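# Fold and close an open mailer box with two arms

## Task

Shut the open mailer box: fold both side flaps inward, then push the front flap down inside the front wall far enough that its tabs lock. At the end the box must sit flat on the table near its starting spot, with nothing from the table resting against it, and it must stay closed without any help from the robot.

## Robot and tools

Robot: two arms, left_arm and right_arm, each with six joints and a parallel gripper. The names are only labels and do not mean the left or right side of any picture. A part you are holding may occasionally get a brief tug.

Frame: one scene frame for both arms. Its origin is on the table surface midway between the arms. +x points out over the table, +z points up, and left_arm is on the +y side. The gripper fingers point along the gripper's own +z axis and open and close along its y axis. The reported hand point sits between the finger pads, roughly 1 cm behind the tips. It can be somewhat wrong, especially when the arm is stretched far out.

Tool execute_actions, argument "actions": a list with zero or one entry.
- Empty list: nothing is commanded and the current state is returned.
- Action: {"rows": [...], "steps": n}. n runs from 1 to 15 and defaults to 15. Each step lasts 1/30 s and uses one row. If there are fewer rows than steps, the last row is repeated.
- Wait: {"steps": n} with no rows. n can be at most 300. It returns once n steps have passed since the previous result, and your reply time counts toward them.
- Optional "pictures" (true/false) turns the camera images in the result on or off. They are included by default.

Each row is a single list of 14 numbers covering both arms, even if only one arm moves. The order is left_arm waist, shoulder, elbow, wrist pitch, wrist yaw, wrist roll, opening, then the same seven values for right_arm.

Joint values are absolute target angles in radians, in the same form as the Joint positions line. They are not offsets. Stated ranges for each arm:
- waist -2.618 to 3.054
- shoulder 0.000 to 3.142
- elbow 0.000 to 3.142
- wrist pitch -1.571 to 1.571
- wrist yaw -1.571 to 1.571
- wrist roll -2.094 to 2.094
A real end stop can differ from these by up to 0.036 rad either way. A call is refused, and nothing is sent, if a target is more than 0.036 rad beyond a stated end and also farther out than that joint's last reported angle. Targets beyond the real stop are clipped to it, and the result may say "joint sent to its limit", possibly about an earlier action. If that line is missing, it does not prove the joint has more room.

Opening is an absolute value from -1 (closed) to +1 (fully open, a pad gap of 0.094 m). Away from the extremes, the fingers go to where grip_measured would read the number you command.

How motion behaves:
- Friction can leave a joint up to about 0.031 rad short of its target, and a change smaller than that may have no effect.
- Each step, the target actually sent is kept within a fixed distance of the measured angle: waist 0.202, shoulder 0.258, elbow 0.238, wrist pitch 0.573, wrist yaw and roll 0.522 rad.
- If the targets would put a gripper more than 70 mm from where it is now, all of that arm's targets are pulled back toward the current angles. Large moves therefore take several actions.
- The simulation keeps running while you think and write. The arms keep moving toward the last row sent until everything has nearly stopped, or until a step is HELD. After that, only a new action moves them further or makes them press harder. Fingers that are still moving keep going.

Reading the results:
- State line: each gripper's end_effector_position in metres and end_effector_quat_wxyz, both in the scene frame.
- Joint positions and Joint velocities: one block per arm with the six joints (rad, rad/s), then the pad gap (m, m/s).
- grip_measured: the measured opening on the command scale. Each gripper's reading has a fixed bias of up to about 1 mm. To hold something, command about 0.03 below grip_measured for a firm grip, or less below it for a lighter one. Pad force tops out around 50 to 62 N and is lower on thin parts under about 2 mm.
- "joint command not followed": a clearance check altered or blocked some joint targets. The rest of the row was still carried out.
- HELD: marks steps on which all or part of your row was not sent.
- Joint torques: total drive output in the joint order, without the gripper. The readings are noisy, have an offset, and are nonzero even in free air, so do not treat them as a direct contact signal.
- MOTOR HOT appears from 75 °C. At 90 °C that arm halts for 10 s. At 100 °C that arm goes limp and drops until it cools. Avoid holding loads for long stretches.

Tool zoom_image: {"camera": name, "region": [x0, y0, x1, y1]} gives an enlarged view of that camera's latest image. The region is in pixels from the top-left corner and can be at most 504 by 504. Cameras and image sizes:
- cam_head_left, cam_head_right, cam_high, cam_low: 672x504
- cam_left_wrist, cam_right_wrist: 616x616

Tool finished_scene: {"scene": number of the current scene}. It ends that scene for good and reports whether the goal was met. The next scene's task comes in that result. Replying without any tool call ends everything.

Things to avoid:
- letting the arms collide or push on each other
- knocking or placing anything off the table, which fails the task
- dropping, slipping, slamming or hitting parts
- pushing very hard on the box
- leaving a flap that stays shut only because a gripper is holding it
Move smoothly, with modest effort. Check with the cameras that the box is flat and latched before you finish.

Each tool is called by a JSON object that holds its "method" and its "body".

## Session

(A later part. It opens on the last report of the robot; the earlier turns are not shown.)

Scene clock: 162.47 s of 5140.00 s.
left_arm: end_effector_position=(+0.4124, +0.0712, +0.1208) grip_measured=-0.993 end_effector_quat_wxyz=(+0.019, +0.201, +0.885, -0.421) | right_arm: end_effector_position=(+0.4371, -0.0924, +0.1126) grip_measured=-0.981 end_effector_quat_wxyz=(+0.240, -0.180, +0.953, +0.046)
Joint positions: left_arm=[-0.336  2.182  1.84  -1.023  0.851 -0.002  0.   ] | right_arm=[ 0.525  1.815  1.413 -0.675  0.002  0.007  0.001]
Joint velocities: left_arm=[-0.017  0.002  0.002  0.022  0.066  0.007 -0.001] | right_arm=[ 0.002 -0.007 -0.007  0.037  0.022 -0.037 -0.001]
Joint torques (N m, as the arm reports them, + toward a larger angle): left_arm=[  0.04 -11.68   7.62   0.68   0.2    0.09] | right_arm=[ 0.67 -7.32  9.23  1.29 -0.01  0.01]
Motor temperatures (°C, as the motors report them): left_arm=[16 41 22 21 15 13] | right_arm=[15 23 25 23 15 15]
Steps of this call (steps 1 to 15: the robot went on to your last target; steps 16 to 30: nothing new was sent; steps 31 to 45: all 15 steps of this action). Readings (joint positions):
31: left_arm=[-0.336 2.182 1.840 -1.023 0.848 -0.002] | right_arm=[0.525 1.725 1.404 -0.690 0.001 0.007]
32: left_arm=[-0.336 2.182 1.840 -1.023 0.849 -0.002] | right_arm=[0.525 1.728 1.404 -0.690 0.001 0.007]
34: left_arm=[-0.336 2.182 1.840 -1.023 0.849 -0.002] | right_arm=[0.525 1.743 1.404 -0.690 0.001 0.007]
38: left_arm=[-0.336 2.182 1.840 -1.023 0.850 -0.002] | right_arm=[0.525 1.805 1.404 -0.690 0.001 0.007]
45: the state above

{"method": "execute_actions", "body": {"actions": [{"rows":[[-0.34,2.19,1.83,-1.04,0.82,0,-1,0.535,1.8,1.385,-0.69,0,0,-1],[-0.34,2.19,1.83,-1.04,0.82,0,-1,0.54,1.787,1.368,-0.69,0,0,-1],[-0.34,2.19,1.83,-1.04,0.82,0,-1,0.545,1.774,1.351,-0.69,0,0,-1],[-0.34,2.19,1.83,-1.04,0.82,0,-1,0.55,1.761,1.334,-0.69,0,0,-1],[-0.34,2.19,1.83,-1.04,0.82,0,-1,0.555,1.748,1.317,-0.69,0,0,-1],[-0.34,2.19,1.83,-1.04,0.82,0,-1,0.56,1.735,1.3,-0.69,0,0,-1],[-0.34,2.19,1.83,-1.04,0.82,0,-1,0.565,1.722,1.283,-0.69,0,0,-1],[-0.34,2.19,1.83,-1.04,0.82,0,-1,0.57,1.709,1.266,-0.69,0,0,-1],[-0.34,2.19,1.83,-1.04,0.82,0,-1,0.575,1.696,1.249,-0.69,0,0,-1],[-0.34,2.19,1.83,-1.04,0.82,0,-1,0.58,1.683,1.232,-0.69,0,0,-1],[-0.34,2.19,1.83,-1.04,0.82,0,-1,0.585,1.67,1.215,-0.69,0,0,-1],[-0.34,2.19,1.83,-1.04,0.82,0,-1,0.59,1.657,1.198,-0.69,0,0,-1]],"steps":15}]}}

Scene clock: 164.27 s of 5140.00 s.
left_arm: end_effector_position=(+0.4120, +0.0711, +0.1210) grip_measured=-0.993 end_effector_quat_wxyz=(+0.018, +0.200, +0.884, -0.421) | right_arm: end_effector_position=(+0.3885, -0.0881, +0.1121) grip_measured=-0.981 end_effector_quat_wxyz=(+0.237, -0.206, +0.948, +0.051)
Joint positions: left_arm=[-0.336  2.182  1.84  -1.025  0.853 -0.002  0.   ] | right_arm=[ 0.58   1.658  1.229 -0.653  0.005  0.007  0.001]
Joint velocities: left_arm=[ 0.002 -0.012 -0.012 -0.037 -0.007 -0.051 -0.001] | right_arm=[ 0.042 -0.076 -0.042 -0.037  0.051  0.022  0.   ]
Joint torques (N m, as the arm reports them, + toward a larger angle): left_arm=[  0.03 -11.68   7.6    0.7    0.18   0.09] | right_arm=[ 0.61 -8.28  6.7   1.12 -0.05  0.02]
Motor temperatures (°C, as the motors report them): left_arm=[16 41 22 21 15 13] | right_arm=[15 23 25 23 15 15]
Steps of this call (steps 1 to 15: the robot went on to your last target; steps 16 to 39: nothing new was sent; steps 40 to 54: all 15 steps of this action). Readings (joint positions):
40: left_arm=[-0.336 2.182 1.840 -1.023 0.851 -0.002] | right_arm=[0.525 1.813 1.413 -0.675 0.002 0.007]
41: left_arm=[-0.336 2.182 1.840 -1.023 0.851 -0.002] | right_arm=[0.525 1.809 1.408 -0.673 0.002 0.007]
43: left_arm=[-0.336 2.182 1.840 -1.023 0.851 -0.002] | right_arm=[0.529 1.791 1.385 -0.665 0.003 0.007]
47: left_arm=[-0.336 2.182 1.840 -1.023 0.851 -0.002] | right_arm=[0.549 1.737 1.319 -0.661 0.003 0.007]
54: the state above

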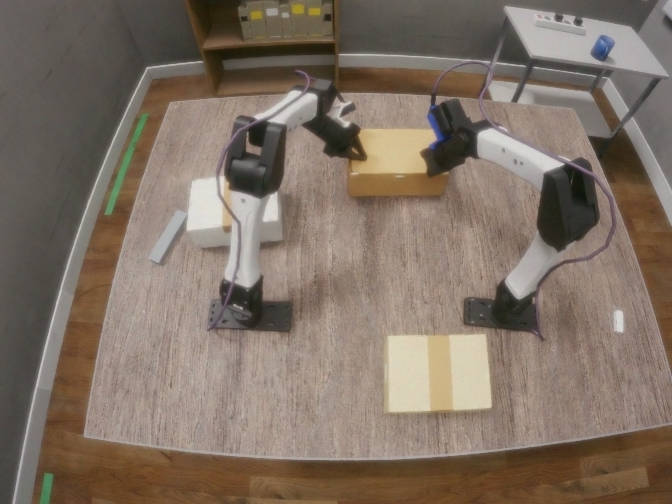

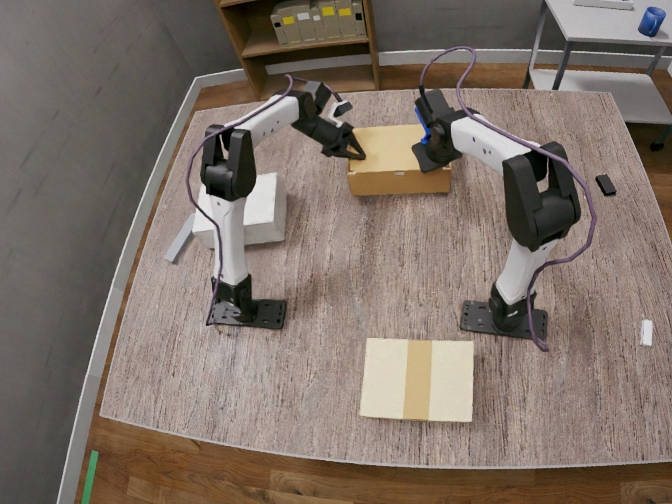

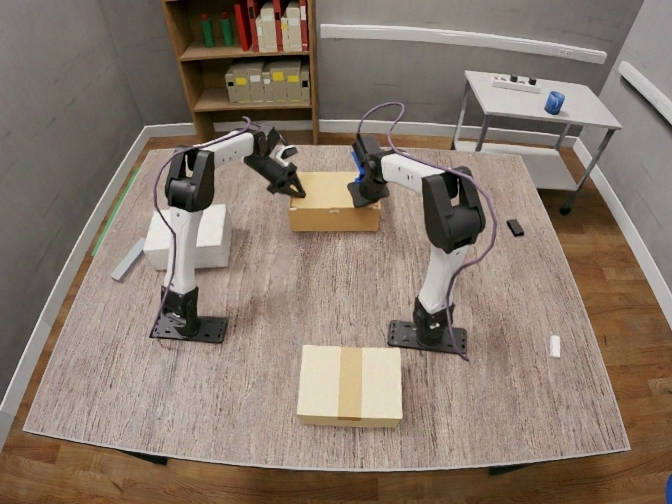

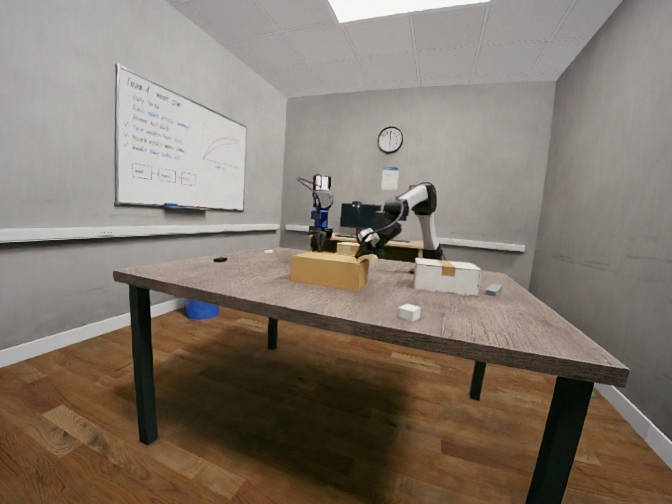

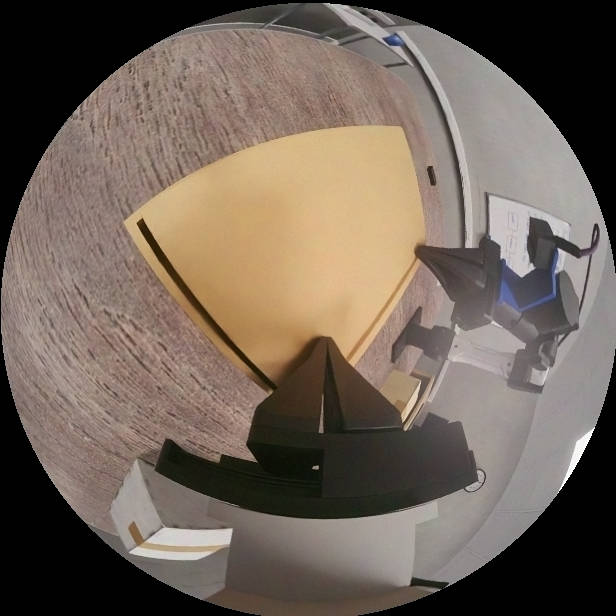

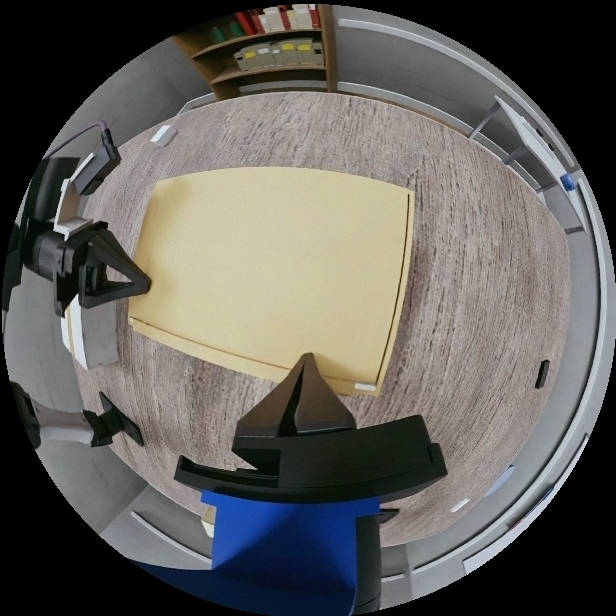

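A touch more, then release.

{"method": "execute_actions", "body": {"actions": [{"rows":[[-0.34,2.19,1.83,-1.04,0.82,0,-1,0.595,1.645,1.185,-0.69,0,0,-1],[-0.34,2.19,1.83,-1.04,0.82,0,-1,0.6,1.633,1.172,-0.69,0,0,-1],[-0.34,2.19,1.83,-1.04,0.82,0,-1,0.6,1.62,1.16,-0.69,0,0,-1],[-0.34,2.19,1.83,-1.04,0.82,0,-1,0.6,1.62,1.16,-0.69,0,0,-1],[-0.34,2.19,1.83,-1.04,0.82,0,-1,0.6,1.62,1.16,-0.69,0,0,-1],[-0.34,2.16,1.84,-1.03,0.84,0,-1,0.6,1.61,1.2,-0.65,0,0,-1],[-0.34,2.14,1.84,-1.03,0.84,0,-1,0.6,1.59,1.21,-0.65,0,0,-1],[-0.34,2.12,1.84,-1.03,0.84,0,-1,0.6,1.57,1.22,-0.65,0,0,-1],[-0.34,2.1,1.84,-1.03,0.84,0,-1,0.59,1.55,1.22,-0.65,0,0,-1],[-0.33,2.08,1.84,-1.03,0.84,0,-1,0.58,1.53,1.22,-0.65,0,0,-1],[-0.32,2.06,1.84,-1.03,0.84,0,-1,0.56,1.51,1.22,-0.65,0,0,-1],[-0.3,2.04,1.84,-1.03,0.84,0,-1,0.54,1.49,1.22,-0.65,0,0,-1],[-0.28,2.02,1.84,-1.03,0.84,0,-1,0.52,1.47,1.22,-0.65,0,0,-1],[-0.26,2.0,1.84,-1.03,0.84,0,-1,0.5,1.45,1.22,-0.65,0,0,-1]],"steps":15}], "pictures": false}}

{"method": "execute_actions", "body": {"actions": [{"steps":20}]}}

{"method": "zoom_image", "body": {"camera": "cam_head_left", "region": [300, 90, 500, 240]}}

Scene clock: 166.07 s of 5140.00 s.
left_arm: end_effector_position=(+0.4162, +0.0875, +0.1872) grip_measured=-0.993 end_effector_quat_wxyz=(+0.095, +0.214, +0.874, -0.426) | right_arm: end_effector_position=(+0.3866, -0.1092, +0.1676) grip_measured=-0.981 end_effector_quat_wxyz=(+0.308, -0.180, +0.932, +0.062)
Joint positions: left_arm=[-0.3    2.029  1.84  -1.025  0.849 -0.002  0.   ] | right_arm=[ 0.532  1.485  1.2   -0.646 -0.001  0.007  0.001]
Joint velocities: left_arm=[ 0.481 -0.667 -0.017 -0.022  0.022  0.022 -0.   ] | right_arm=[-0.569 -0.554  0.139  0.022  0.037 -0.022  0.001]
Joint torques (N m, as the arm reports them, + toward a larger angle): left_arm=[  1.46 -10.55   8.82   1.12   0.39   0.09] | right_arm=[ 0.56 -7.15 11.16  1.68 -0.01  0.03]
Motor temperatures (°C, as the motors report them): left_arm=[16 41 22 21 15 13] | right_arm=[15 23 25 23 15 15]
Steps of this call (steps 1 to 15: the robot went on to your last target; steps 16 to 39: nothing new was sent; steps 40 to 54: all 15 steps of this action). Readings (joint positions):
40: left_arm=[-0.336 2.182 1.840 -1.025 0.853 -0.002] | right_arm=[0.581 1.656 1.226 -0.651 0.005 0.007]
41: left_arm=[-0.336 2.182 1.840 -1.025 0.853 -0.002] | right_arm=[0.582 1.651 1.219 -0.646 0.005 0.007]
43: left_arm=[-0.336 2.182 1.840 -1.025 0.854 -0.002] | right_arm=[0.585 1.636 1.201 -0.640 0.005 0.007]
47: left_arm=[-0.336 2.169 1.840 -1.025 0.852 -0.002] | right_arm=[0.592 1.617 1.193 -0.641 0.004 0.007]
54: the state above

Scene clock: 166.73 s of 5140.00 s.
left_arm: end_effector_position=(+0.4244, +0.1067, +0.2062) grip_measured=-0.993 end_effector_quat_wxyz=(+0.124, +0.202, +0.874, -0.424) | right_arm: end_effector_position=(+0.3919, -0.1216, +0.1872) grip_measured=-0.981 end_effector_quat_wxyz=(+0.333, -0.163, +0.927, +0.060)
Joint positions: left_arm=[-0.254  1.985  1.84  -1.025  0.848 -0.002  0.   ] | right_arm=[ 0.499  1.448  1.214 -0.646  0.002  0.007  0.001]
Joint velocities: left_arm=[-0.007  0.007 -0.007  0.037 -0.066  0.007 -0.   ] | right_arm=[ 0.002 -0.012 -0.002  0.037 -0.066 -0.037 -0.001]
Joint torques (N m, as the arm reports them, + toward a larger angle): left_arm=[-0.2  -9.81  9.    1.22  0.37  0.09] | right_arm=[ 0.35 -6.71 10.46  1.72  0.    0.02]
Motor temperatures (°C, as the motors report them): left_arm=[16 41 22 21 15 13] | right_arm=[15 23 25 23 15 15]
Steps of this call (steps 1 to 20: the robot went on to your last target). Readings (joint positions):
1: left_arm=[-0.284 2.010 1.840 -1.025 0.849 -0.002] | right_arm=[0.515 1.469 1.204 -0.646 0.000 0.007]
2: left_arm=[-0.271 1.995 1.840 -1.025 0.849 -0.002] | right_arm=[0.505 1.458 1.209 -0.646 0.001 0.007]
4: left_arm=[-0.255 1.984 1.840 -1.025 0.849 -0.002] | right_arm=[0.499 1.448 1.214 -0.644 0.002 0.007]
8: left_arm=[-0.254 1.985 1.840 -1.025 0.848 -0.002] | right_arm=[0.499 1.448 1.214 -0.646 0.002 0.007]
20: the state above

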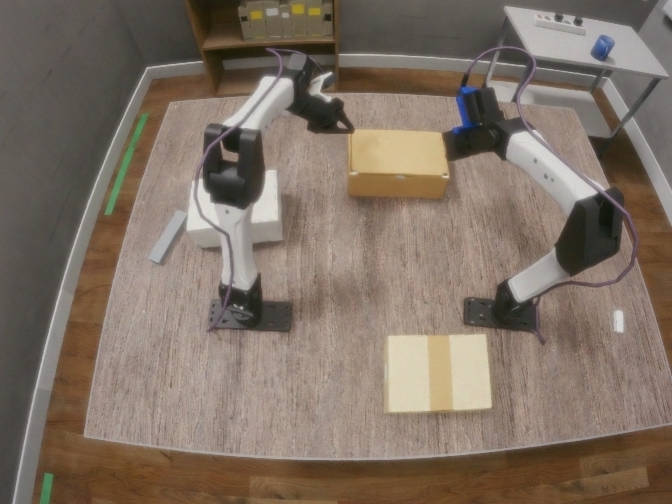

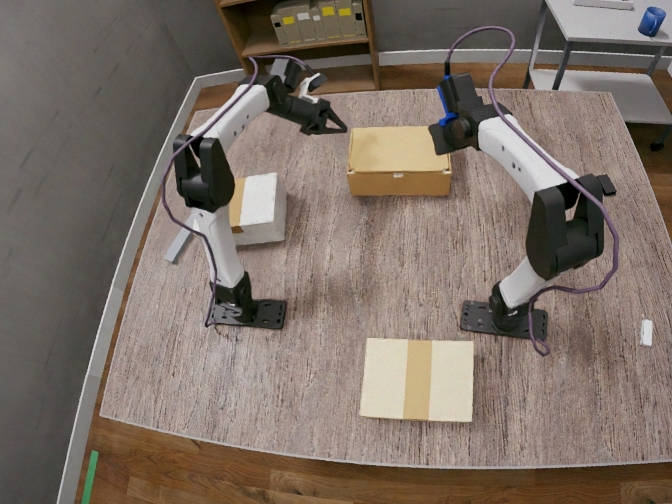

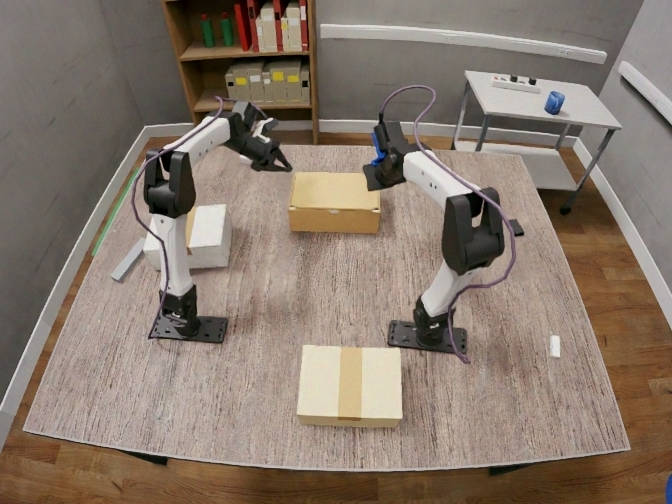

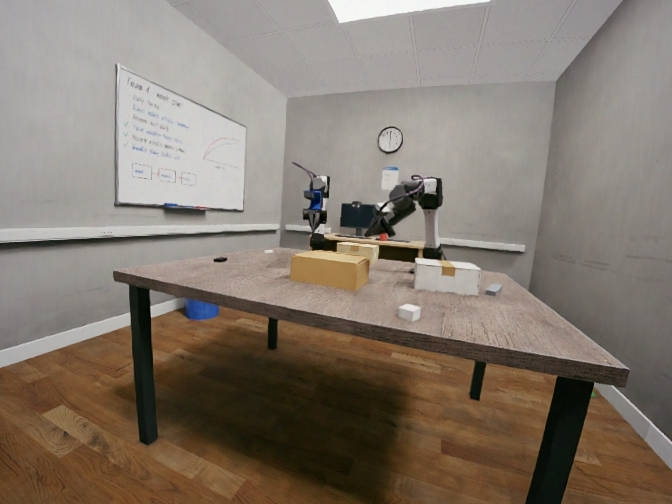

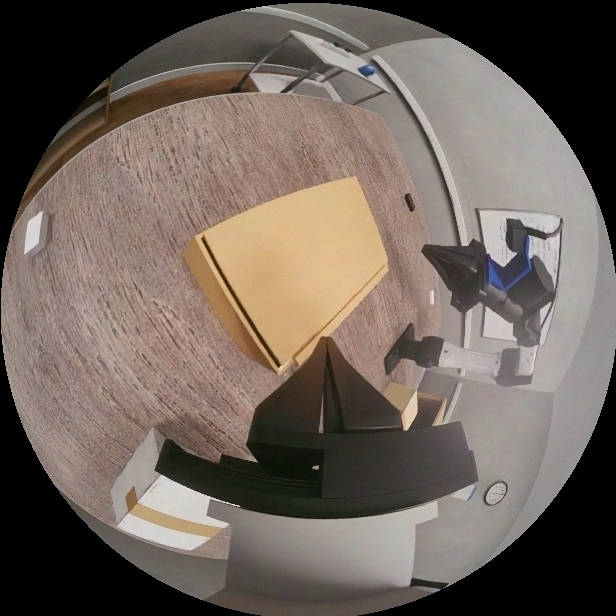

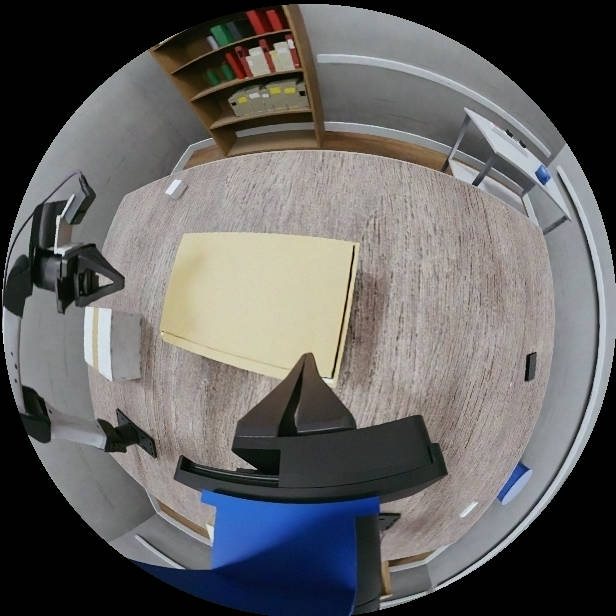

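Region (300, 90, 500, 240) of cam_head_left's 672x504 image, scaled by 2.520, with more detail than that image has; it fills the top 378 rows of this view, and the rest is white.

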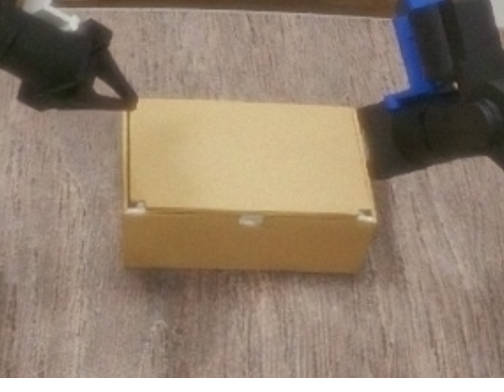

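{"method": "finished_scene", "body": {"scene": 1}}

The scene is finished: the task was done.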